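# Check aisle servers for an amber fault, or go charge

## Task

Look along the aisle for a server whose front display glows amber instead of blue. If one does, finish standing before its cabinet so that this server sits in the very centre of the head camera image: in the full-height square at the image centre it should appear from roughly its midpoint up to the top edge of its display, viewed head-on, sharp, and not blocked by anything. If no server is amber, finish parked fully within the taped charging area, right up near the wall charger, with either the rear or the front of the base facing it. In both cases every object must be left where it was, nothing may be held, and the robot must not tip over or finish leaning, which fails the task. For the last second after everything has settled, the arm, gripper and head must touch nothing, and the base must not rest against anything movable such as a box, cart, part, lid or drawer; breaking this costs a deduction.

## Robot and tools

ROBOT. A Hello Robot Stretch 3 with one arm. It has a two-wheeled base (0.33 m long, 0.34 m wide), a lift on a vertical mast, and a telescoping arm that reaches out to the robot's right side. The base cannot slide sideways; to carry the gripper forward you drive the base. Turning in place pivots about the point between the wheels, 0.05 m behind the front edge. With arm retracted and wrist folded, a turn sweeps a 0.28 m radius circle; an unfolded level wrist reaches beyond it. Full base speed (0.30 m/s, 1.9 rad/s) needs a stowed arm: lift_m under 0.30, arm_m under 0.03, wrist_yaw_rad over 2.54; otherwise 0.10 m/s and 0.63 rad/s.

CAMERAS. head_camera (896x504 pinhole) and nav_camera (672x504 fisheye) ride on the head and turn with head_pan_rad and head_tilt_rad. wrist_camera (644x364) is on the gripper. Every non-error execute_actions result carries one picture per camera, taken when the call ends.

FRAMES. Base frame: origin on the floor between the drive wheels, x ahead, y to the left, z up. hand_pose is reported in it. The odometry frame is the base frame as it was at scene start; heading runs -3.142 to 3.142, positive leftward.

TOOL execute_actions. Argument actions: a list run in order (empty list returns just the state and pictures). Each action may have robot, steps (integer 1 to 450 control steps at 30 per second, default 1) and until (only together with steps; ends the action early once all its conditions hold). An action with only steps just waits.
robot is one command, a list of up to 8 commands run one after another, or {"stop": true}, which brakes everything and clears the queue. A command may contain:
- base: exactly one of translate_m (metres, an offset straight ahead from where the base is when the command starts, negative = backward, magnitude at most 1) or rotate_rad (radians, an offset turn in place, positive = counter-clockwise seen from above, magnitude at most 3.2).
- joints: a single dict of absolute targets by name; unnamed joints keep their goals. lift_m 0 to 1.1 (arm height); arm_m 0 to 0.52 (extension); wrist_yaw_rad -1.345 to 4.42 (0 along the arm, positive toward the front, 3.0 folded over the base); wrist_pitch_rad -1.57 to 0.451 (negative tips fingers down); wrist_roll_rad -2.911 to 2.911; gripper_m -0.089 to 0.179 (wider when larger; real fingertip gap is a bit less); head_pan_rad -3.953 to 1.73 (0 ahead, positive left, -1.57 along the arm); head_tilt_rad -1.53 to 0.419 (negative down).
- contact_limits: {"arm_m": effort percent 1 to 100}; the arm halts with contact_stop at that effort. Lower is gentler.
In a list, {"pause_s": s} waits up to 15 s. Base and joints in one command start together. A new command overrides an older queue at once. Any out-of-range number rejects the whole call.
until: {"robot": {...}} compares fields like base_status, lift_m, lift_m_goal, lift_m_status, queue, queue_left, refusals, using pairs such as [">", 0.3] or ["!=", "moving"]; {"robot": {"status": "ended"}} fires when nothing is moving and no queue runs. {"any": {"status": "ended"}} fires when any single motion ends. Use steps 450 with status ended to wait for completion.

TOOL zoom_image. camera (head_camera, nav_camera or wrist_camera) and region [x0, y0, x1, y1] in pixels of that camera's latest image, top-left origin, at most 504x504. Gives a sharper look, e.g. to read display colour.

TOOL finished_scene. Argument scene (integer). Irreversibly ends that scene once the robot has held still; finish only after all motion has ended.

RESULT LINES. base_status shows progress and goal in brackets (wheel-based). joint_goals and joint_status give each joint's target and state: moving, done, off_target (blocked, still pushing), contact_stop (arm or lift pushed into something and went slack), time_out, stopped, not_commanded, torque_fault (a wrist servo overheated and is limp for 10 s). measured_speeds, motor_effort (percent, peak in brackets), lidar_m (12 distances, sector 1 ahead then counter-clockwise, 4th left, 7th behind, 10th right; plane 0.17 m above floor), wrist_depth_mm and head_depth_mm (7x7 median depths), base_odometry, turned_by_wheels, turned_by_imu, base_tilt (degrees, forward/right). robot.on_its_own appears when the robot changed a goal itself, a joint is slack or off, or the base leans 3 degrees or more. Lines beginning refused:, dropped: or replaced: explain rejected goals, abandoned queues, or how a replaced motion ended.

CAUTIONS. Do not ram shelves or cabinets: the base has no contact stop. Pushing the arm into something rigid with the gripper above about 0.45 m can tip the robot, especially a second push. Snagging while driving, most of all in reverse, can tip it; back out in small steps, pull the gripper free if base_tilt shows a lean, and lower lift_m to about 0.2 if it stays tipped. Fold or unfold the wrist only with lift_m 0.32 to 0.95, wrist_pitch_rad -0.4 and roll near 0. Keep the arm stowed and clear of everything at the end, and leave all objects untouched.

Each tool is called after "Request:" by a JSON object that holds its "name" and its "arguments", one argument or row to a line.

## Session

Request:
{"name": "execute_actions", "arguments": {
  "actions": []
}}

Scene clock: 0.00 s.
robot.base_odometry: x=+0.000 y=+0.000 heading=+0.000 (m, m, rad; robot's odometry frame)
robot.turned_by_wheels: +0.000 (rad since the last result)
robot.turned_by_imu: +0.000 (rad since the last result)
robot.base_tilt: forward=+0.4 right=+2.5 (deg)
robot.lidar_m: 1.53 0.93 0.75 1.79 1.32 1.19 2.08 0.99 0.77 0.76 0.81 1.18
robot.head_depth_mm: 1406 1415 1421 1418 1423 1436 1432 / 1424 1436 1429 1441 1441 1439 1458 / 1457 1461 1447 1461 1471 1466 1469 / 1457 1482 1480 1483 1485 1488 1503 / 1488 1486 1497 1502 1519 1505 1511 / 1498 1525 1523 1516 1530 1535 1539 / 1531 1522 1533 1538 1545 1556 1561
robot.base_status: not_commanded
robot.joint_positions: lift_m=+0.580 arm_m=+0.000 wrist_yaw_rad=+2.795 wrist_pitch_rad=-0.549 wrist_roll_rad=-0.002 gripper_m=+0.037 head_pan_rad=+0.016 head_tilt_rad=+0.015
robot.joint_goals: lift_m=+0.580 arm_m=+0.000 wrist_yaw_rad=+2.795 wrist_pitch_rad=-0.549 wrist_roll_rad=-0.002 gripper_m=+0.037 head_pan_rad=+0.016 head_tilt_rad=+0.015
robot.joint_status: lift_m=not_commanded arm_m=not_commanded wrist_yaw_rad=not_commanded wrist_pitch_rad=not_commanded wrist_roll_rad=not_commanded gripper_m=not_commanded head_pan_rad=not_commanded head_tilt_rad=not_commanded
robot.measured_speeds: translate_m=+0.000 rotate_rad=+0.000 lift_m=+0.000 arm_m=+0.000 wrist_yaw_rad=+0.000 wrist_pitch_rad=+0.000 wrist_roll_rad=+0.000 head_pan_rad=+0.000 head_tilt_rad=+0.000
robot: refusals=0 queue=idle queue_left=0
robot.motor_effort: left_wheel=+0 right_wheel=+1 lift_m=+21 arm_m=+0 wrist_yaw_rad=+0 wrist_pitch_rad=+6 wrist_roll_rad=+0 gripper_m=+0 head_pan_rad=+1 head_tilt_rad=+1 (%)
robot.hand_pose: x=+0.0487 y=+0.0491 z=+0.5641 quat_wxyz=(+0.306, +0.702, +0.072, +0.638) (m; robot's base frame)
robot.wrist_depth_mm: - - - 759 787 874 926 / - - - 839 879 1000 - / - - - 976 - - - / - - - - - - - / 855 906 923 882 908 908 903 / 789 - - 764 767 763 766 / 668 664 682 680 682 680 680
pictures: head_camera (sideways: a quarter turn clockwise sets it upright), nav_camera (sideways: a quarter turn counterclockwise sets it upright), wrist_camera
Images, in order (width x height): head_camera 896x504, nav_camera 672x504, wrist_camera 644x364.

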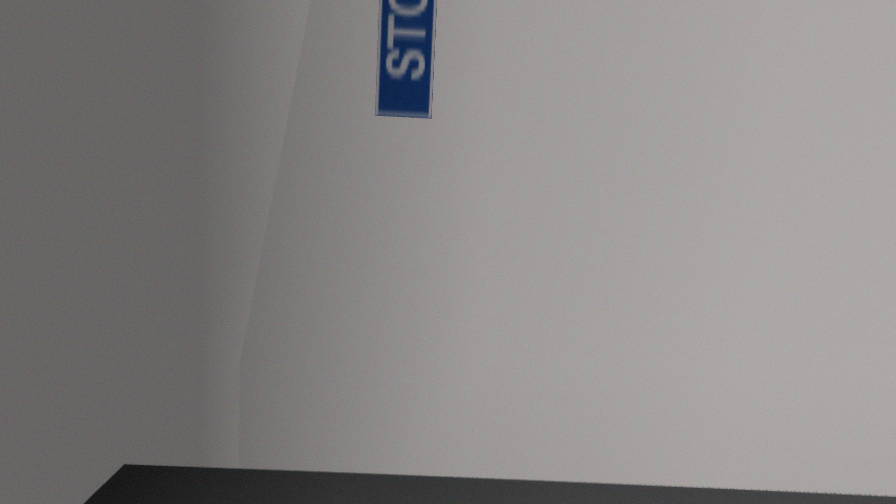

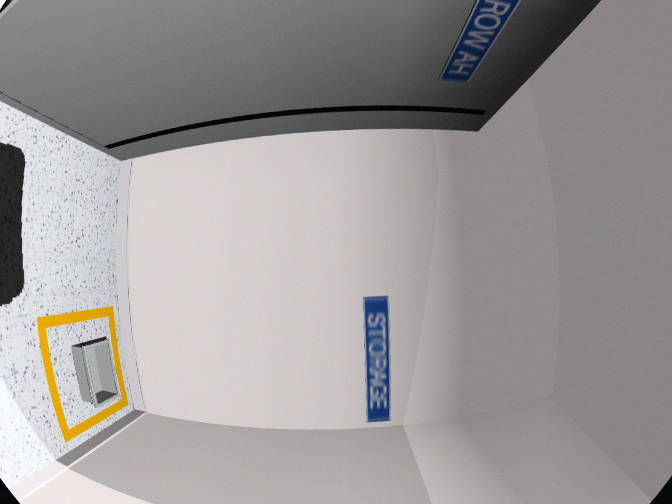

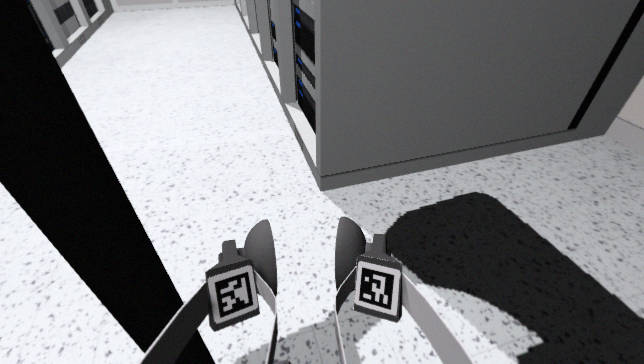

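Request:
{"name": "execute_actions", "arguments": {
  "actions": [
    {"robot": {"joints": {"head_pan_rad": 1.6, "head_tilt_rad": -0.3, "lift_m": 0.27, "wrist_yaw_rad": 3.0, "wrist_pitch_rad": -0.4}}, "steps": 450, "until": {"robot": {"status": "ended"}}}
  ]
}}

Scene clock: 4.23 s.
robot.base_odometry: x=+0.000 y=+0.000 heading=+0.000 (m, m, rad; robot's odometry frame)
robot.turned_by_wheels: +0.000 (rad since the last result)
robot.turned_by_imu: +0.001 (rad since the last result)
robot.base_tilt: forward=+0.6 right=+2.6 (deg)
robot.lidar_m: 1.53 0.93 0.75 1.80 1.32 1.19 2.08 0.99 0.77 0.76 0.81 1.19
robot.head_depth_mm: 2028 1653 1711 1635 1323 1369 1328 / 3306 3456 3604 3090 2440 1875 1516 / 3426 3618 3743 3889 2555 1899 1517 / 3421 3628 3712 3834 2529 1886 1508 / 3419 3491 3645 3537 2542 1885 1509 / 2584 2650 2759 2891 2502 1872 1495 / 2049 2117 2166 2144 2170 1861 1497
robot.base_status: not_commanded
robot.joint_positions: lift_m=+0.270 arm_m=+0.000 wrist_yaw_rad=+2.998 wrist_pitch_rad=-0.421 wrist_roll_rad=-0.002 gripper_m=+0.037 head_pan_rad=+1.593 head_tilt_rad=-0.296
robot.joint_goals: lift_m=+0.270 arm_m=+0.000 wrist_yaw_rad=+3.000 wrist_pitch_rad=-0.400 wrist_roll_rad=-0.002 gripper_m=+0.037 head_pan_rad=+1.600 head_tilt_rad=-0.300
robot.joint_status: lift_m=done arm_m=not_commanded wrist_yaw_rad=done wrist_pitch_rad=done wrist_roll_rad=not_commanded gripper_m=not_commanded head_pan_rad=done head_tilt_rad=done
robot.measured_speeds: translate_m=+0.000 rotate_rad=+0.000 lift_m=+0.000 arm_m=+0.000 wrist_yaw_rad=+0.000 wrist_pitch_rad=+0.000 wrist_roll_rad=+0.000 head_pan_rad=+0.000 head_tilt_rad=+0.000
robot: refusals=0 queue=done queue_left=0
robot.motor_effort: left_wheel=+0(1) right_wheel=+1(1) lift_m=+18(24) arm_m=+0(0) wrist_yaw_rad=+2(4) wrist_pitch_rad=+12(10) wrist_roll_rad=+0(0) gripper_m=+1(1) head_pan_rad=+4(43) head_tilt_rad=-2(24) (%)
robot.hand_pose: x=+0.0108 y=+0.0771 z=+0.2823 quat_wxyz=(+0.197, +0.699, +0.098, +0.680) (m; robot's base frame)
robot.wrist_depth_mm: - - - - 704 706 735 / - - - - 766 793 780 / - - - - 817 856 879 / 747 731 734 741 726 745 723 / 596 587 610 588 590 582 594 / 492 496 - 500 494 490 477 / 433 - - - 414 413 412
pictures: head_camera (sideways: a quarter turn clockwise sets it upright), nav_camera (sideways: a quarter turn counterclockwise sets it upright), wrist_camera
camera_calibration (this result's frames):
head_camera: T_world_to_cam=[[0.0587189, -0.28597, -0.956438, 1.27148], [-0.997041, -0.0644058, -0.0419547, 0.066043], [-0.0496023, 0.956072, -0.288906, 0.334324], [0, 0, 0, 1]] pos_world=[0.00777097, 0.0482212, 1.31545]
nav_camera: T_world_to_cam=[[0.0373284, 0.313116, 0.948981, -1.1908], [0.999241, -0.0223108, -0.0319439, 0.0908547], [0.0111704, 0.949453, -0.313711, 0.365404], [0, 0, 0, 1]] pos_world=[-0.0504168, 0.0279518, 1.24758]
wrist_camera: T_world_to_cam=[[0.980635, -0.195808, -0.00368264, -0.00423067], [-0.104965, -0.509618, -0.853974, 0.321747], [0.165338, 0.837824, -0.520302, 0.249274], [0, 0, 0, 1]] pos_world=[-0.00329374, -0.0457083, 0.404446]
Images, in order (width x height): head_camera 896x504, nav_camera 672x504, wrist_camera 644x364.

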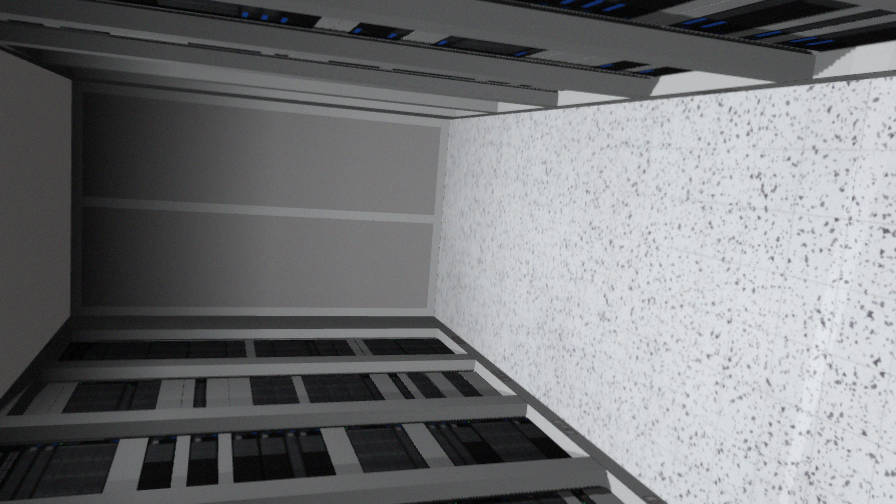

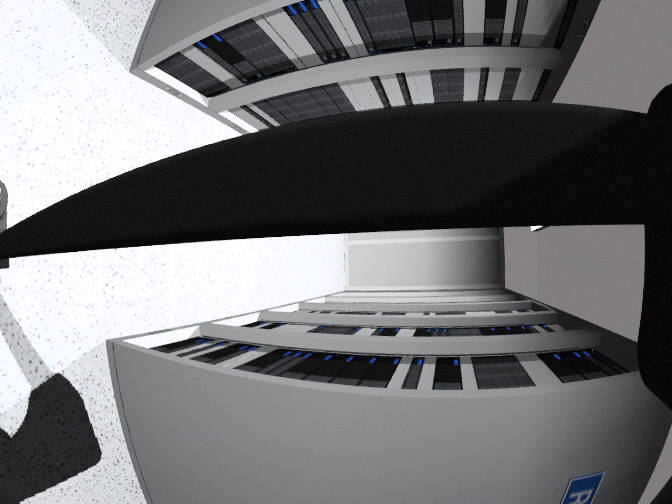

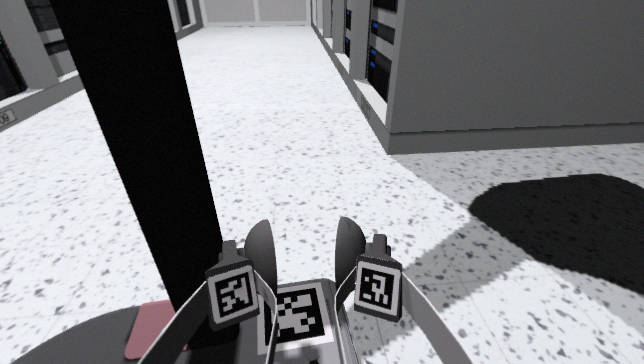

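Request:
{"name": "execute_actions", "arguments": {
  "actions": [
    {"robot": [{"base": {"rotate_rad": 1.78}, "joints": {"head_pan_rad": -0.9, "head_tilt_rad": -0.2}}, {"base": {"translate_m": 1.0}}, {"base": {"rotate_rad": -0.3}}], "steps": 450, "until": {"robot": {"status": "ended"}}}
  ]
}}

Scene clock: 18.90 s.
robot.base_odometry: x=-0.208 y=+0.978 heading=+1.480 (m, m, rad; robot's odometry frame)
robot.turned_by_wheels: +1.480 (rad since the last result)
robot.turned_by_imu: +1.467 (rad since the last result)
robot.base_tilt: forward=+0.3 right=+2.5 (deg)
robot.lidar_m: 2.17 1.04 0.74 0.73 0.70 1.78 1.71 1.78 0.56 0.58 0.61 0.82
robot.head_depth_mm: 523 540 558 575 594 614 636 / 507 528 553 588 623 654 688 / 540 559 579 602 625 652 681 / 652 678 702 733 763 797 833 / 710 741 769 807 842 887 931 / 781 814 853 898 941 1000 1053 / 858 901 938 980 1026 1083 1153
robot.base_status: done (rotate_rad -0.2999 of -0.3000)
robot.joint_positions: lift_m=+0.270 arm_m=+0.000 wrist_yaw_rad=+2.999 wrist_pitch_rad=-0.420 wrist_roll_rad=-0.002 gripper_m=+0.037 head_pan_rad=-0.893 head_tilt_rad=-0.210
robot.joint_goals: lift_m=+0.270 arm_m=+0.000 wrist_yaw_rad=+3.000 wrist_pitch_rad=-0.400 wrist_roll_rad=-0.002 gripper_m=+0.037 head_pan_rad=-0.900 head_tilt_rad=-0.200
robot.joint_status: lift_m=done arm_m=not_commanded wrist_yaw_rad=done wrist_pitch_rad=done wrist_roll_rad=not_commanded gripper_m=not_commanded head_pan_rad=done head_tilt_rad=done
robot.measured_speeds: translate_m=+0.000 rotate_rad=+0.000 lift_m=+0.000 arm_m=+0.000 wrist_yaw_rad=+0.000 wrist_pitch_rad=+0.000 wrist_roll_rad=+0.000 head_pan_rad=+0.000 head_tilt_rad=+0.000
robot: refusals=0 queue=done queue_left=0
robot.motor_effort: left_wheel=+2(10) right_wheel=-1(13) lift_m=+18(18) arm_m=+0(0) wrist_yaw_rad=+1(2) wrist_pitch_rad=+11(12) wrist_roll_rad=+0(0) gripper_m=+1(1) head_pan_rad=-2(41) head_tilt_rad=+5(14) (%)
robot.hand_pose: x=+0.0107 y=+0.0771 z=+0.2824 quat_wxyz=(+0.197, +0.699, +0.098, +0.680) (m; robot's base frame)
robot.wrist_depth_mm: - - 657 709 712 764 798 / - - 714 759 761 842 855 / - - 756 783 824 896 934 / 735 738 736 753 742 739 725 / 591 591 611 584 589 582 591 / 491 484 - 507 486 490 484 / 434 - - - 410 413 413
pictures: head_camera (sideways: a quarter turn clockwise sets it upright), nav_camera (sideways: a quarter turn counterclockwise sets it upright), wrist_camera
camera_calibration (this result's frames):
head_camera: T_world_to_cam=[[-0.169002, 0.126457, -0.97747, 1.30036], [0.753494, 0.655884, -0.045424, 0.0598863], [0.635363, -0.744194, -0.20613, 0.222408], [0, 0, 0, 1]] pos_world=[0.0333289, -0.0382029, 1.31963]
nav_camera: T_world_to_cam=[[0.109748, -0.206946, 0.972177, -1.22155], [-0.80394, -0.593644, -0.0356124, 0.106634], [0.584497, -0.777663, -0.231524, 0.254938], [0, 0, 0, 1]] pos_world=[0.0707793, 0.00876362, 1.25038]
wrist_camera: T_world_to_cam=[[0.980773, -0.195119, -0.0037111, -0.00412051], [-0.104543, -0.509244, -0.854249, 0.32191], [0.16479, 0.838212, -0.519851, 0.24915], [0, 0, 0, 1]] pos_world=[-0.00336276, -0.0457143, 0.404497]
Images, in order (width x height): head_camera 896x504, nav_camera 672x504, wrist_camera 644x364.

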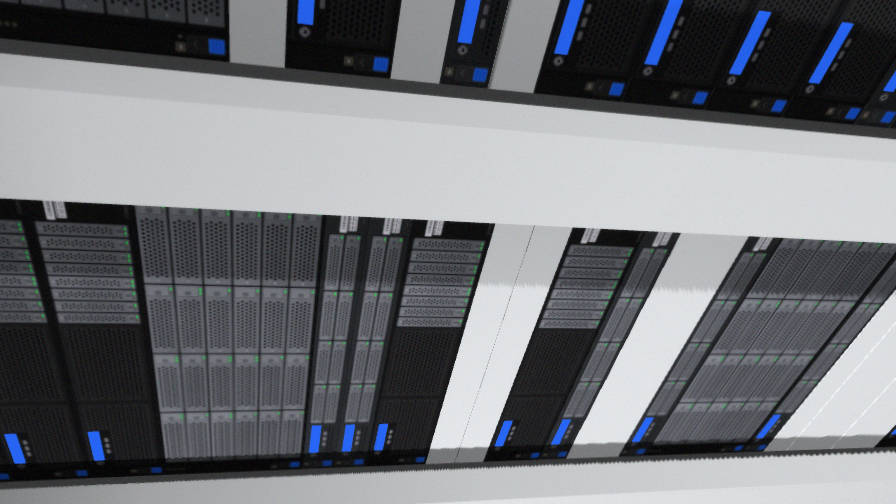

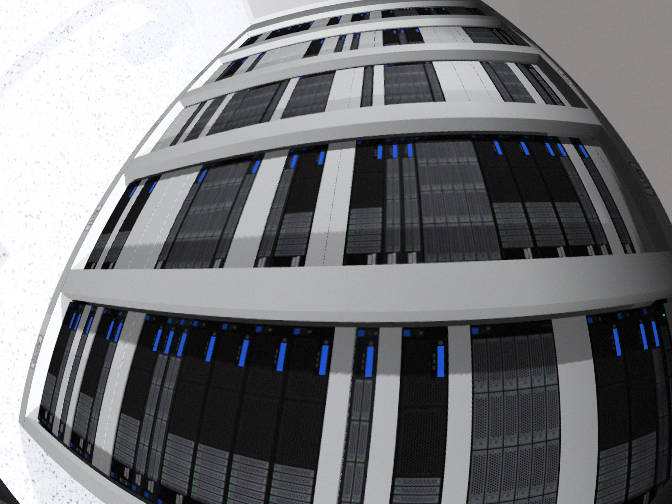

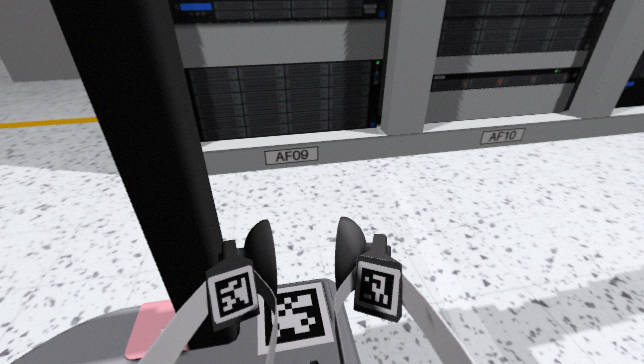

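Request:
{"name": "zoom_image", "arguments": {
  "camera": "nav_camera",
  "region": [120, 0, 620, 160]
}}

Request:
{"name": "execute_actions", "arguments": {
  "actions": [
    {"robot": {"base": {"translate_m": 0.9}, "joints": {"head_pan_rad": -0.8}}, "steps": 450, "until": {"robot": {"status": "ended"}}}
  ]
}}

Region (120, 0, 620, 160) of nav_camera's 672x504 image, scaled by 1.008, with more detail than that image has; it fills the top 161 rows of this view, and the rest is white.

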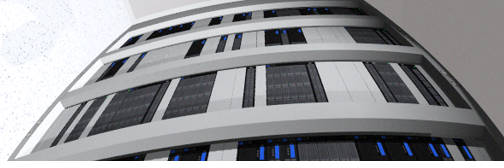

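Scene clock: 24.33 s.
robot.base_odometry: x=-0.126 y=+1.875 heading=+1.480 (m, m, rad; robot's odometry frame)
robot.turned_by_wheels: +0.000 (rad since the last result)
robot.turned_by_imu: +0.006 (rad since the last result)
robot.base_tilt: forward=+0.5 right=+2.5 (deg)
robot.lidar_m: 1.97 0.97 0.76 0.68 0.76 1.03 2.61 0.74 0.60 0.52 0.60 0.80
robot.head_depth_mm: 545 561 576 592 612 630 653 / 588 607 625 646 667 691 715 / 643 663 685 711 734 765 795 / 690 719 750 781 818 853 894 / 697 727 756 790 838 874 922 / 875 914 959 1011 1061 1115 1188 / 998 1045 1103 1178 1244 1322 1395
robot.base_status: done (translate_m +0.9000 of +0.9000)
robot.joint_positions: lift_m=+0.270 arm_m=+0.000 wrist_yaw_rad=+2.999 wrist_pitch_rad=-0.420 wrist_roll_rad=-0.002 gripper_m=+0.037 head_pan_rad=-0.807 head_tilt_rad=-0.210
robot.joint_goals: lift_m=+0.270 arm_m=+0.000 wrist_yaw_rad=+3.000 wrist_pitch_rad=-0.400 wrist_roll_rad=-0.002 gripper_m=+0.037 head_pan_rad=-0.800 head_tilt_rad=-0.200
robot.joint_status: lift_m=done arm_m=not_commanded wrist_yaw_rad=done wrist_pitch_rad=done wrist_roll_rad=not_commanded gripper_m=not_commanded head_pan_rad=done head_tilt_rad=done
robot.measured_speeds: translate_m=+0.000 rotate_rad=+0.000 lift_m=+0.000 arm_m=+0.000 wrist_yaw_rad=+0.000 wrist_pitch_rad=+0.000 wrist_roll_rad=+0.000 head_pan_rad=+0.000 head_tilt_rad=+0.000
robot: refusals=0 queue=done queue_left=0
robot.motor_effort: left_wheel=+2(12) right_wheel=-1(8) lift_m=+18(18) arm_m=+0(0) wrist_yaw_rad=+1(2) wrist_pitch_rad=+11(11) wrist_roll_rad=+0(0) gripper_m=+1(0) head_pan_rad=+4(14) head_tilt_rad=+5(4) (%)
robot.hand_pose: x=+0.0107 y=+0.0771 z=+0.2824 quat_wxyz=(+0.197, +0.699, +0.098, +0.680) (m; robot's base frame)
robot.wrist_depth_mm: 609 - 662 693 741 758 815 / 655 - 722 744 803 822 909 / 699 - 783 795 836 888 911 / 697 711 742 741 733 742 736 / 600 597 617 591 584 590 583 / 490 493 - 506 501 486 489 / 434 - - - 416 415 410
pictures: head_camera (sideways: a quarter turn clockwise sets it upright), nav_camera (sideways: a quarter turn counterclockwise sets it upright), wrist_camera
camera_calibration (this result's frames):
head_camera: T_world_to_cam=[[-0.179232, 0.111409, -0.977478, 1.30043], [0.694234, 0.718314, -0.0454256, 0.0602499], [0.697076, -0.686741, -0.206089, 0.221979], [0, 0, 0, 1]] pos_world=[0.0365161, -0.0357164, 1.31963]
nav_camera: T_world_to_cam=[[0.127128, -0.196701, 0.972187, -1.22167], [-0.749849, -0.66065, -0.0356141, 0.106306], [0.64928, -0.724466, -0.231483, 0.25449], [0, 0, 0, 1]] pos_world=[0.0697862, 0.0142976, 1.25038]
wrist_camera: T_world_to_cam=[[0.980785, -0.195057, -0.00371646, -0.00410909], [-0.104499, -0.509165, -0.854302, 0.321942], [0.164745, 0.838274, -0.519764, 0.249122], [0, 0, 0, 1]] pos_world=[-0.00336891, -0.0457127, 0.404505]
Images, in order (width x height): head_camera 896x504, nav_camera 672x504, wrist_camera 644x364.

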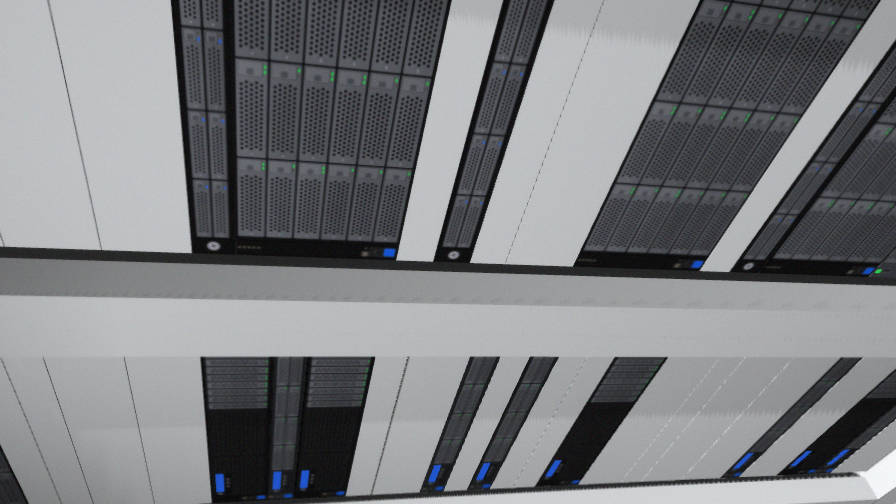

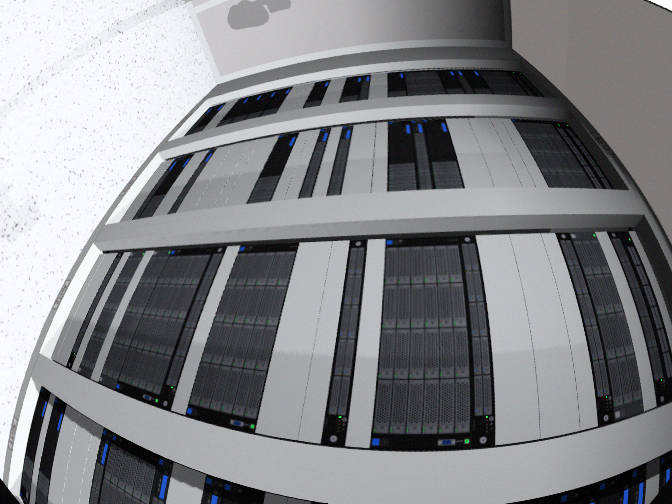

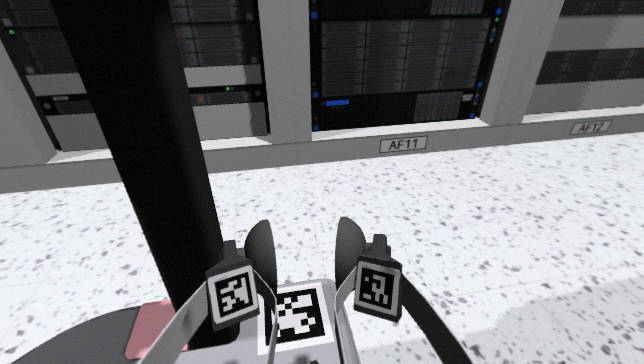

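Request:
{"name": "zoom_image", "arguments": {
  "camera": "nav_camera",
  "region": [170, 50, 570, 150]
}}

Region (170, 50, 570, 150) of nav_camera's 672x504 image, scaled by 1.260, with more detail than that image has; it fills the top 126 rows of this view, and the rest is white.

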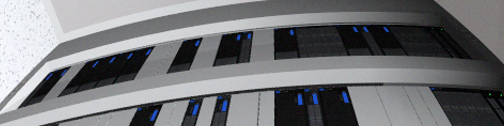

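Request:
{"name": "execute_actions", "arguments": {
  "actions": [
    {"robot": {"base": {"translate_m": 0.7}, "joints": {"head_pan_rad": 1.05}}, "steps": 450, "until": {"robot": {"status": "ended"}}}
  ]
}}

Scene clock: 29.87 s.
robot.base_odometry: x=-0.063 y=+2.572 heading=+1.480 (m, m, rad; robot's odometry frame)
robot.turned_by_wheels: +0.000 (rad since the last result)
robot.turned_by_imu: +0.005 (rad since the last result)
robot.base_tilt: forward=+0.4 right=+2.6 (deg)
robot.lidar_m: 1.39 1.05 0.77 0.68 0.77 0.96 3.30 0.79 0.60 0.52 0.60 0.73
robot.head_depth_mm: 837 884 938 996 1067 1135 1222 / 727 764 807 861 980 1052 1126 / 740 772 800 833 873 922 970 / 709 745 782 818 862 910 970 / 675 706 740 775 813 857 908 / 647 671 701 735 767 807 850 / 617 644 669 698 730 764 804
robot.base_status: done (translate_m +0.7000 of +0.7000)
robot.joint_positions: lift_m=+0.270 arm_m=+0.000 wrist_yaw_rad=+2.999 wrist_pitch_rad=-0.420 wrist_roll_rad=-0.002 gripper_m=+0.037 head_pan_rad=+1.043 head_tilt_rad=-0.210
robot.joint_goals: lift_m=+0.270 arm_m=+0.000 wrist_yaw_rad=+3.000 wrist_pitch_rad=-0.400 wrist_roll_rad=-0.002 gripper_m=+0.037 head_pan_rad=+1.050 head_tilt_rad=-0.200
robot.joint_status: lift_m=done arm_m=not_commanded wrist_yaw_rad=done wrist_pitch_rad=done wrist_roll_rad=not_commanded gripper_m=not_commanded head_pan_rad=done head_tilt_rad=done
robot.measured_speeds: translate_m=+0.000 rotate_rad=+0.000 lift_m=+0.000 arm_m=+0.000 wrist_yaw_rad=+0.000 wrist_pitch_rad=+0.000 wrist_roll_rad=+0.000 head_pan_rad=+0.000 head_tilt_rad=+0.000
robot: refusals=0 queue=done queue_left=0
robot.motor_effort: left_wheel=+2(12) right_wheel=-1(7) lift_m=+18(18) arm_m=+0(0) wrist_yaw_rad=+1(2) wrist_pitch_rad=+11(11) wrist_roll_rad=+0(0) gripper_m=+1(1) head_pan_rad=+4(43) head_tilt_rad=+5(5) (%)
robot.hand_pose: x=+0.0106 y=+0.0771 z=+0.2824 quat_wxyz=(+0.197, +0.699, +0.098, +0.680) (m; robot's base frame)
robot.wrist_depth_mm: 617 - 643 708 740 744 839 / 654 - 689 772 812 826 882 / 708 - 752 810 835 882 910 / 707 718 755 737 740 747 749 / 591 593 614 600 597 588 579 / 498 487 - 507 491 492 481 / 431 - - - 418 413 413
pictures: head_camera (sideways: a quarter turn clockwise sets it upright), nav_camera (sideways: a quarter turn counterclockwise sets it upright), wrist_camera
camera_calibration (this result's frames):
head_camera: T_world_to_cam=[[-0.0576719, -0.202977, -0.977484, 1.2997], [-0.881857, 0.469324, -0.0454267, 0.0698654], [0.467978, 0.85938, -0.206064, 0.223343], [0, 0, 0, 1]] pos_world=[0.0320478, 0.0390829, 1.31963]
nav_camera: T_world_to_cam=[[0.154023, 0.176404, 0.972193, -1.22184], [0.841758, -0.538678, -0.0356152, 0.0965987], [0.517417, 0.823837, -0.231458, 0.255261], [0, 0, 0, 1]] pos_world=[-0.0251988, 0.0572785, 1.25038]
wrist_camera: T_world_to_cam=[[0.980791, -0.195024, -0.00371896, -0.0041031], [-0.104477, -0.50913, -0.854325, 0.321957], [0.16472, 0.838303, -0.519726, 0.24911], [0, 0, 0, 1]] pos_world=[-0.00337223, -0.0457119, 0.404509]
Images, in order (width x height): head_camera 896x504, nav_camera 672x504, wrist_camera 644x364.

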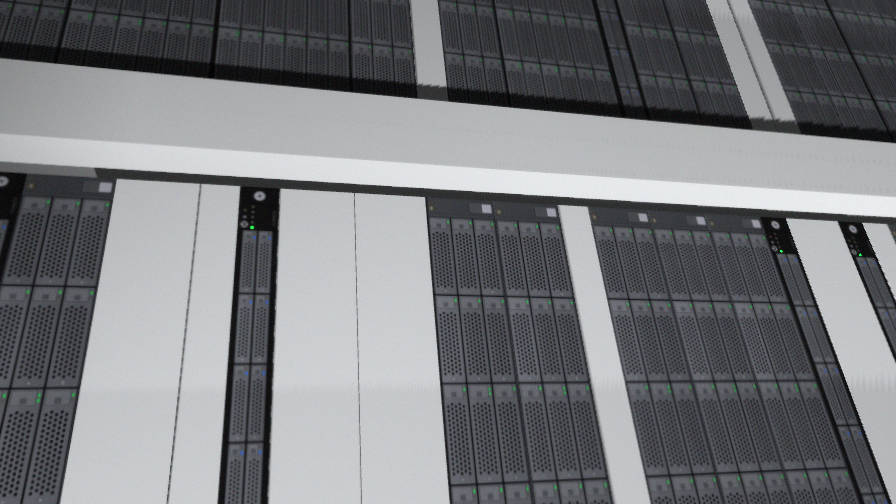

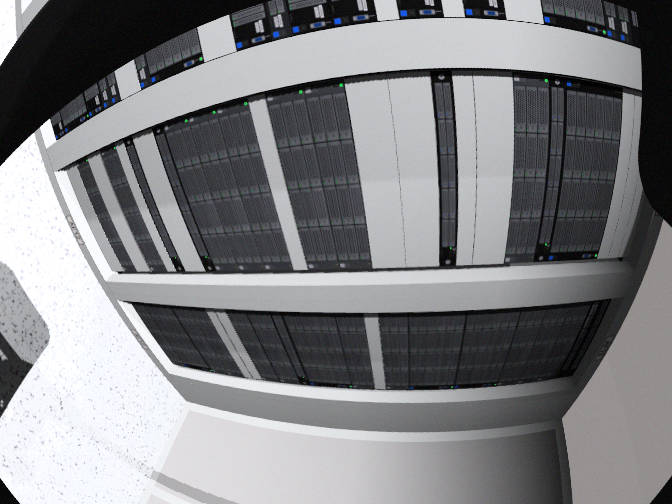

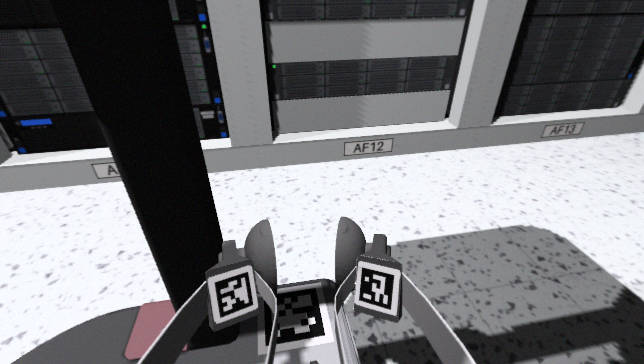

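Request:
{"name": "zoom_image", "arguments": {
  "camera": "nav_camera",
  "region": [120, 280, 624, 400]
}}

Request:
{"name": "execute_actions", "arguments": {
  "actions": [
    {"robot": {"base": {"rotate_rad": 3.14}, "joints": {"head_pan_rad": -0.85}}, "steps": 450, "until": {"robot": {"status": "ended"}}}
  ]
}}

Region (120, 280, 624, 400) of nav_camera's 672x504 image, scaled by 1.000; it fills the top 120 rows of this view, and the rest is white.

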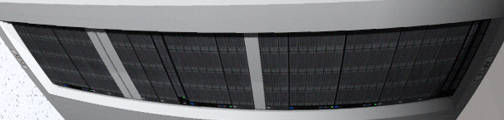

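Scene clock: 33.57 s.
robot.base_odometry: x=-0.063 y=+2.572 heading=-1.663 (m, m, rad; robot's odometry frame)
robot.turned_by_wheels: +3.140 (rad since the last result)
robot.turned_by_imu: +3.104 (rad since the last result)
robot.base_tilt: forward=+0.4 right=+2.5 (deg)
robot.lidar_m: 3.30 0.79 0.60 0.52 0.59 0.72 1.39 1.08 0.77 0.68 0.76 0.95
robot.head_depth_mm: 683 703 725 748 771 798 825 / 733 755 779 807 838 866 898 / 786 819 849 880 910 945 990 / 791 825 861 899 947 994 1045 / 946 981 1017 1067 1117 1179 1237 / 1043 1091 1143 1200 1264 1330 1408 / 1141 1186 1249 1313 1381 1452 1510
robot.base_status: done (rotate_rad +3.1399 of +3.1400)
robot.joint_positions: lift_m=+0.270 arm_m=+0.000 wrist_yaw_rad=+2.999 wrist_pitch_rad=-0.420 wrist_roll_rad=-0.002 gripper_m=+0.037 head_pan_rad=-0.843 head_tilt_rad=-0.210
robot.joint_goals: lift_m=+0.270 arm_m=+0.000 wrist_yaw_rad=+3.000 wrist_pitch_rad=-0.400 wrist_roll_rad=-0.002 gripper_m=+0.037 head_pan_rad=-0.850 head_tilt_rad=-0.200
robot.joint_status: lift_m=done arm_m=not_commanded wrist_yaw_rad=done wrist_pitch_rad=done wrist_roll_rad=not_commanded gripper_m=not_commanded head_pan_rad=done head_tilt_rad=done
robot.measured_speeds: translate_m=+0.000 rotate_rad=+0.000 lift_m=+0.000 arm_m=+0.000 wrist_yaw_rad=+0.000 wrist_pitch_rad=+0.000 wrist_roll_rad=+0.000 head_pan_rad=+0.000 head_tilt_rad=+0.000
robot: refusals=0 queue=done queue_left=0
robot.motor_effort: left_wheel=-2(9) right_wheel=+3(16) lift_m=+18(18) arm_m=-1(1) wrist_yaw_rad=+1(1) wrist_pitch_rad=+11(11) wrist_roll_rad=+0(0) gripper_m=+0(1) head_pan_rad=-4(44) head_tilt_rad=+4(5) (%)
robot.hand_pose: x=+0.0106 y=+0.0771 z=+0.2824 quat_wxyz=(+0.197, +0.699, +0.098, +0.680) (m; robot's base frame)
robot.wrist_depth_mm: 479 - 515 549 591 628 615 / 511 - 563 594 644 691 740 / 547 - 606 649 714 703 792 / 601 598 636 680 695 741 721 / 579 596 623 589 602 578 582 / 492 485 - 508 499 480 485 / 429 - - - 418 414 414
pictures: head_camera (sideways: a quarter turn clockwise sets it upright), nav_camera (sideways: a quarter turn counterclockwise sets it upright), wrist_camera
camera_calibration (this result's frames):
head_camera: T_world_to_cam=[[-0.175065, 0.11774, -0.977491, 1.30042], [0.719636, 0.692864, -0.0454281, 0.0600982], [0.67192, -0.711391, -0.206026, 0.22205], [0, 0, 0, 1]] pos_world=[0.0352103, -0.036787, 1.31963]
nav_camera: T_world_to_cam=[[0.119926, -0.201102, 0.972202, -1.22164], [-0.773136, -0.63324, -0.0356168, 0.106452], [0.622799, -0.747373, -0.231421, 0.25457], [0, 0, 0, 1]] pos_world=[0.0702617, 0.0119941, 1.25039]
wrist_camera: T_world_to_cam=[[0.980791, -0.195024, -0.00371973, -0.00411107], [-0.104477, -0.50913, -0.854325, 0.321935], [0.16472, 0.838303, -0.519726, 0.249145], [0, 0, 0, 1]] pos_world=[-0.00337218, -0.0457541, 0.404509]
Images, in order (width x height): head_camera 896x504, nav_camera 672x504, wrist_camera 644x364.

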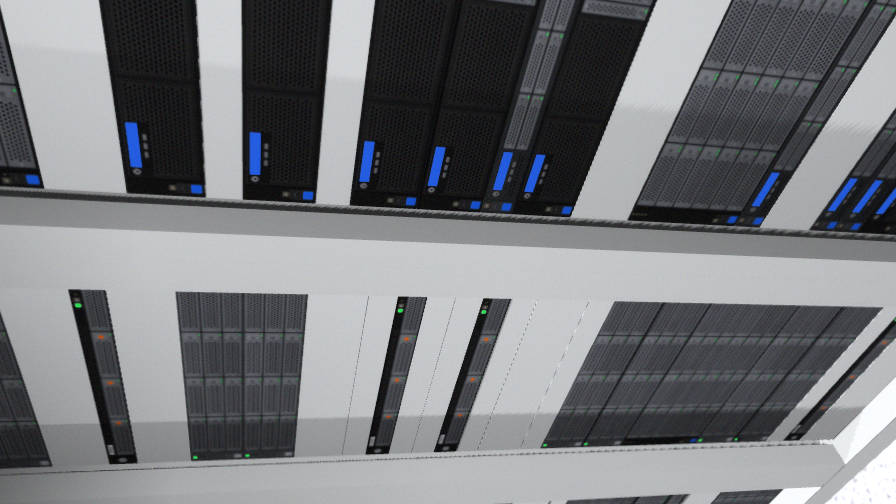

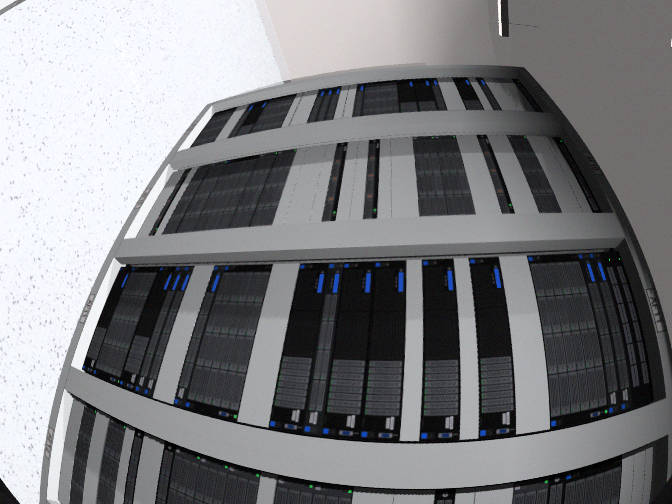

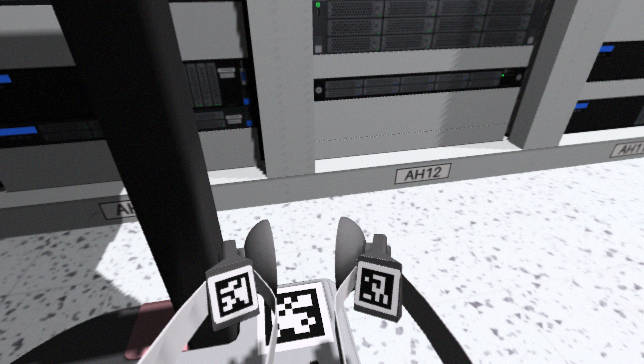

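Request:
{"name": "execute_actions", "arguments": {
  "actions": [
    {"robot": {"base": {"translate_m": 1.0}}, "steps": 450, "until": {"robot": {"status": "ended"}}}
  ]
}}

Scene clock: 39.27 s.
robot.base_odometry: x=-0.155 y=+1.576 heading=-1.663 (m, m, rad; robot's odometry frame)
robot.turned_by_wheels: +0.000 (rad since the last result)
robot.turned_by_imu: +0.006 (rad since the last result)
robot.base_tilt: forward=+0.4 right=+2.6 (deg)
robot.lidar_m: 2.31 0.87 0.57 0.60 0.62 0.83 2.17 1.04 0.73 0.71 0.69 0.99
robot.head_depth_mm: 662 683 701 725 693 707 731 / 712 733 758 782 810 838 870 / 768 795 818 852 882 919 964 / 835 866 899 936 978 1023 1066 / 892 927 967 1010 1061 1113 1174 / 2419 2536 2615 2725 2768 2029 1582 / 2272 2371 2459 2535 2619 2106 1616
robot.base_status: done (translate_m +1.0000 of +1.0000)
robot.joint_positions: lift_m=+0.270 arm_m=+0.000 wrist_yaw_rad=+2.999 wrist_pitch_rad=-0.420 wrist_roll_rad=-0.002 gripper_m=+0.037 head_pan_rad=-0.843 head_tilt_rad=-0.210
robot.joint_goals: lift_m=+0.270 arm_m=+0.000 wrist_yaw_rad=+3.000 wrist_pitch_rad=-0.400 wrist_roll_rad=-0.002 gripper_m=+0.037 head_pan_rad=-0.850 head_tilt_rad=-0.200
robot.joint_status: lift_m=done arm_m=not_commanded wrist_yaw_rad=done wrist_pitch_rad=done wrist_roll_rad=not_commanded gripper_m=not_commanded head_pan_rad=done head_tilt_rad=done
robot.measured_speeds: translate_m=+0.000 rotate_rad=+0.000 lift_m=+0.000 arm_m=+0.000 wrist_yaw_rad=+0.000 wrist_pitch_rad=+0.000 wrist_roll_rad=+0.000 head_pan_rad=+0.000 head_tilt_rad=+0.000
robot: refusals=0 queue=done queue_left=0
robot.motor_effort: left_wheel=-1(9) right_wheel=+3(12) lift_m=+18(18) arm_m=-1(0) wrist_yaw_rad=+1(1) wrist_pitch_rad=+11(11) wrist_roll_rad=+0(0) gripper_m=+1(1) head_pan_rad=-3(3) head_tilt_rad=+4(5) (%)
robot.hand_pose: x=+0.0106 y=+0.0771 z=+0.2824 quat_wxyz=(+0.197, +0.699, +0.098, +0.680) (m; robot's base frame)
robot.wrist_depth_mm: 453 - 558 579 552 654 672 / 492 - 596 624 655 710 746 / 528 - 648 676 721 774 818 / 599 596 672 689 693 736 720 / 596 597 612 590 588 585 590 / 494 488 - 512 495 486 486 / 434 - - - 414 417 413
pictures: head_camera (sideways: a quarter turn clockwise sets it upright), nav_camera (sideways: a quarter turn counterclockwise sets it upright), wrist_camera
camera_calibration (this result's frames):
head_camera: T_world_to_cam=[[-0.175058, 0.117732, -0.977494, 1.30043], [0.719636, 0.692864, -0.0454286, 0.0600988], [0.671922, -0.711392, -0.206015, 0.222036], [0, 0, 0, 1]] pos_world=[0.0352102, -0.0367869, 1.31963]
nav_camera: T_world_to_cam=[[0.119919, -0.201094, 0.972204, -1.22164], [-0.773136, -0.63324, -0.0356173, 0.106452], [0.622801, -0.747374, -0.23141, 0.254556], [0, 0, 0, 1]] pos_world=[0.0702621, 0.0119936, 1.25039]
wrist_camera: T_world_to_cam=[[0.980796, -0.195003, -0.00372091, -0.00410739], [-0.104463, -0.509112, -0.854338, 0.321943], [0.164704, 0.838319, -0.519705, 0.249138], [0, 0, 0, 1]] pos_world=[-0.00337433, -0.0457536, 0.404511]
Images, in order (width x height): head_camera 896x504, nav_camera 672x504, wrist_camera 644x364.

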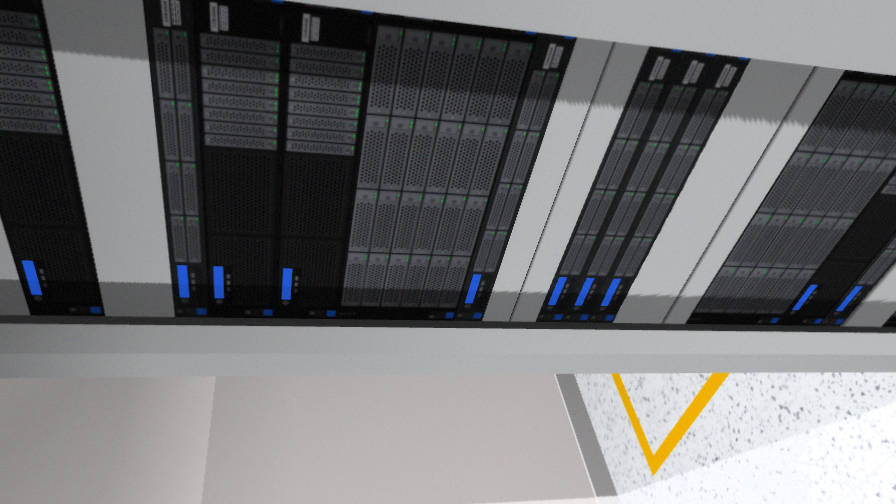

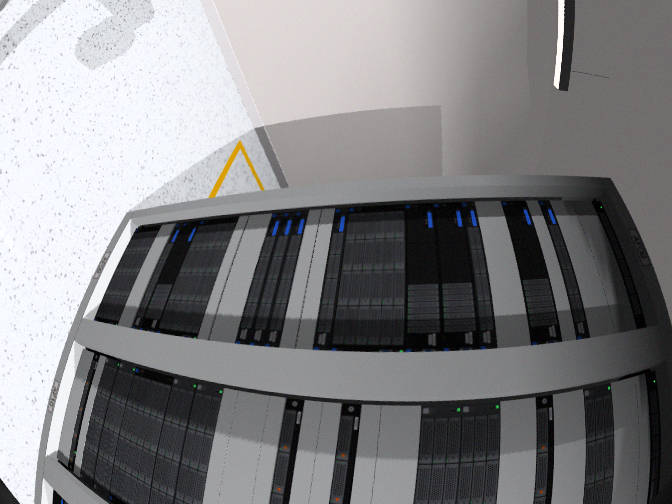

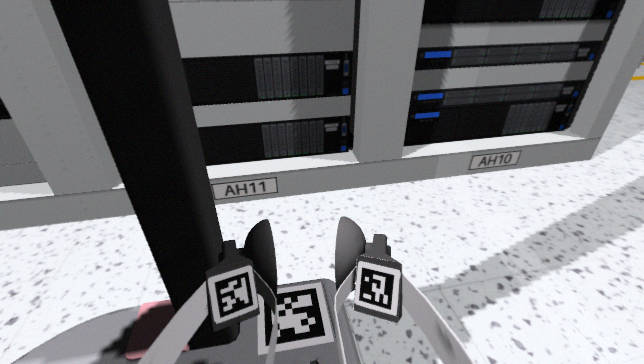

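Request:
{"name": "execute_actions", "arguments": {
  "actions": [
    {"robot": [{"base": {"translate_m": 1.0}, "joints": {"head_pan_rad": -1.3, "head_tilt_rad": -0.6}}, {"base": {"translate_m": 0.25}}], "steps": 450, "until": {"robot": {"status": "ended"}}}
  ]
}}

Scene clock: 48.43 s.
robot.base_odometry: x=-0.270 y=+0.331 heading=-1.663 (m, m, rad; robot's odometry frame)
robot.turned_by_wheels: +0.000 (rad since the last result)
robot.turned_by_imu: +0.008 (rad since the last result)
robot.base_tilt: forward=+0.6 right=+2.5 (deg)
robot.lidar_m: 1.07 1.10 1.49 1.67 0.69 0.87 2.23 1.00 0.75 1.49 1.54 1.11
robot.head_depth_mm: 1561 1725 1897 2055 1748 1449 1236 / 1613 1775 1950 2024 1735 1441 1231 / 1668 1808 1968 2037 1722 1436 1232 / 1700 1880 2059 2091 1741 1440 1236 / 1754 1958 2194 2168 1722 1430 1234 / 1793 1974 2155 2092 1729 1440 1228 / 1619 1704 1793 1935 1722 1426 1229
robot.base_status: done (translate_m +0.2500 of +0.2500)
robot.joint_positions: lift_m=+0.270 arm_m=+0.000 wrist_yaw_rad=+2.999 wrist_pitch_rad=-0.420 wrist_roll_rad=-0.002 gripper_m=+0.037 head_pan_rad=-1.293 head_tilt_rad=-0.592
robot.joint_goals: lift_m=+0.270 arm_m=+0.000 wrist_yaw_rad=+3.000 wrist_pitch_rad=-0.400 wrist_roll_rad=-0.002 gripper_m=+0.037 head_pan_rad=-1.300 head_tilt_rad=-0.600
robot.joint_status: lift_m=done arm_m=not_commanded wrist_yaw_rad=done wrist_pitch_rad=done wrist_roll_rad=not_commanded gripper_m=not_commanded head_pan_rad=done head_tilt_rad=done
robot.measured_speeds: translate_m=+0.000 rotate_rad=+0.000 lift_m=+0.000 arm_m=+0.000 wrist_yaw_rad=+0.000 wrist_pitch_rad=+0.000 wrist_roll_rad=+0.000 head_pan_rad=+0.000 head_tilt_rad=+0.000
robot: refusals=0 queue=done queue_left=0
robot.motor_effort: left_wheel=-2(8) right_wheel=+3(13) lift_m=+18(18) arm_m=+0(1) wrist_yaw_rad=+1(1) wrist_pitch_rad=+11(11) wrist_roll_rad=+0(0) gripper_m=+0(1) head_pan_rad=-3(30) head_tilt_rad=-5(28) (%)
robot.hand_pose: x=+0.0106 y=+0.0771 z=+0.2824 quat_wxyz=(+0.197, +0.699, +0.098, +0.680) (m; robot's base frame)
robot.wrist_depth_mm: 573 - - - - - 980 / 589 - - - - - - / 592 - - - - - 928 / 617 717 737 751 751 743 740 / 589 590 609 588 587 584 588 / 494 488 - 507 490 490 486 / 430 - - - 416 406 411
pictures: head_camera (sideways: a quarter turn clockwise sets it upright), nav_camera (sideways: a quarter turn counterclockwise sets it upright), wrist_camera
camera_calibration (this result's frames):
head_camera: T_world_to_cam=[[-0.202302, 0.518395, -0.830868, 1.10925], [0.945475, 0.324512, -0.027737, 0.0356703], [0.255248, -0.791176, -0.555778, 0.679739], [0, 0, 0, 1]] pos_world=[0.0171754, -0.0488107, 1.30041]
nav_camera: T_world_to_cam=[[0.115348, -0.565809, 0.816428, -1.01836], [-0.974418, -0.224054, -0.0176068, 0.0842191], [0.192886, -0.793511, -0.577179, 0.707128], [0, 0, 0, 1]] pos_world=[0.0631356, 0.00378412, 1.24104]
wrist_camera: T_world_to_cam=[[0.980801, -0.194976, -0.0037225, -0.00410274], [-0.104446, -0.509092, -0.854352, 0.321952], [0.164683, 0.838338, -0.519682, 0.249131], [0, 0, 0, 1]] pos_world=[-0.00337702, -0.045753, 0.404514]
Images, in order (width x height): head_camera 896x504, nav_camera 672x504, wrist_camera 644x364.

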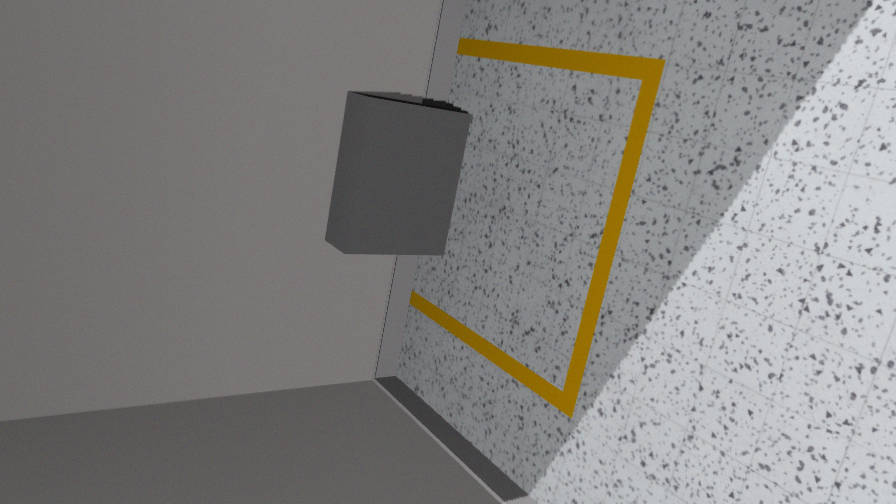

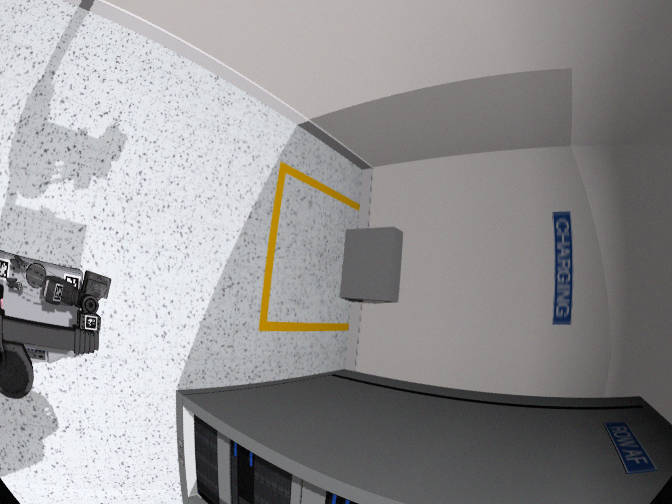

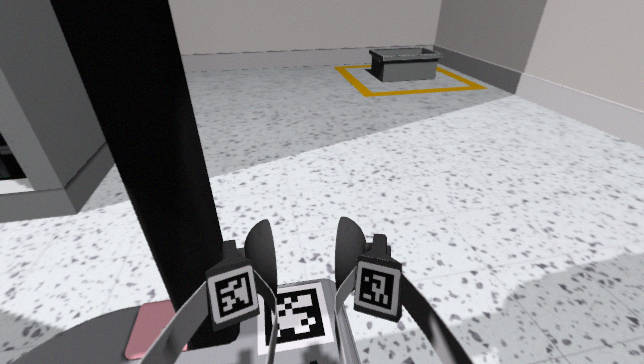

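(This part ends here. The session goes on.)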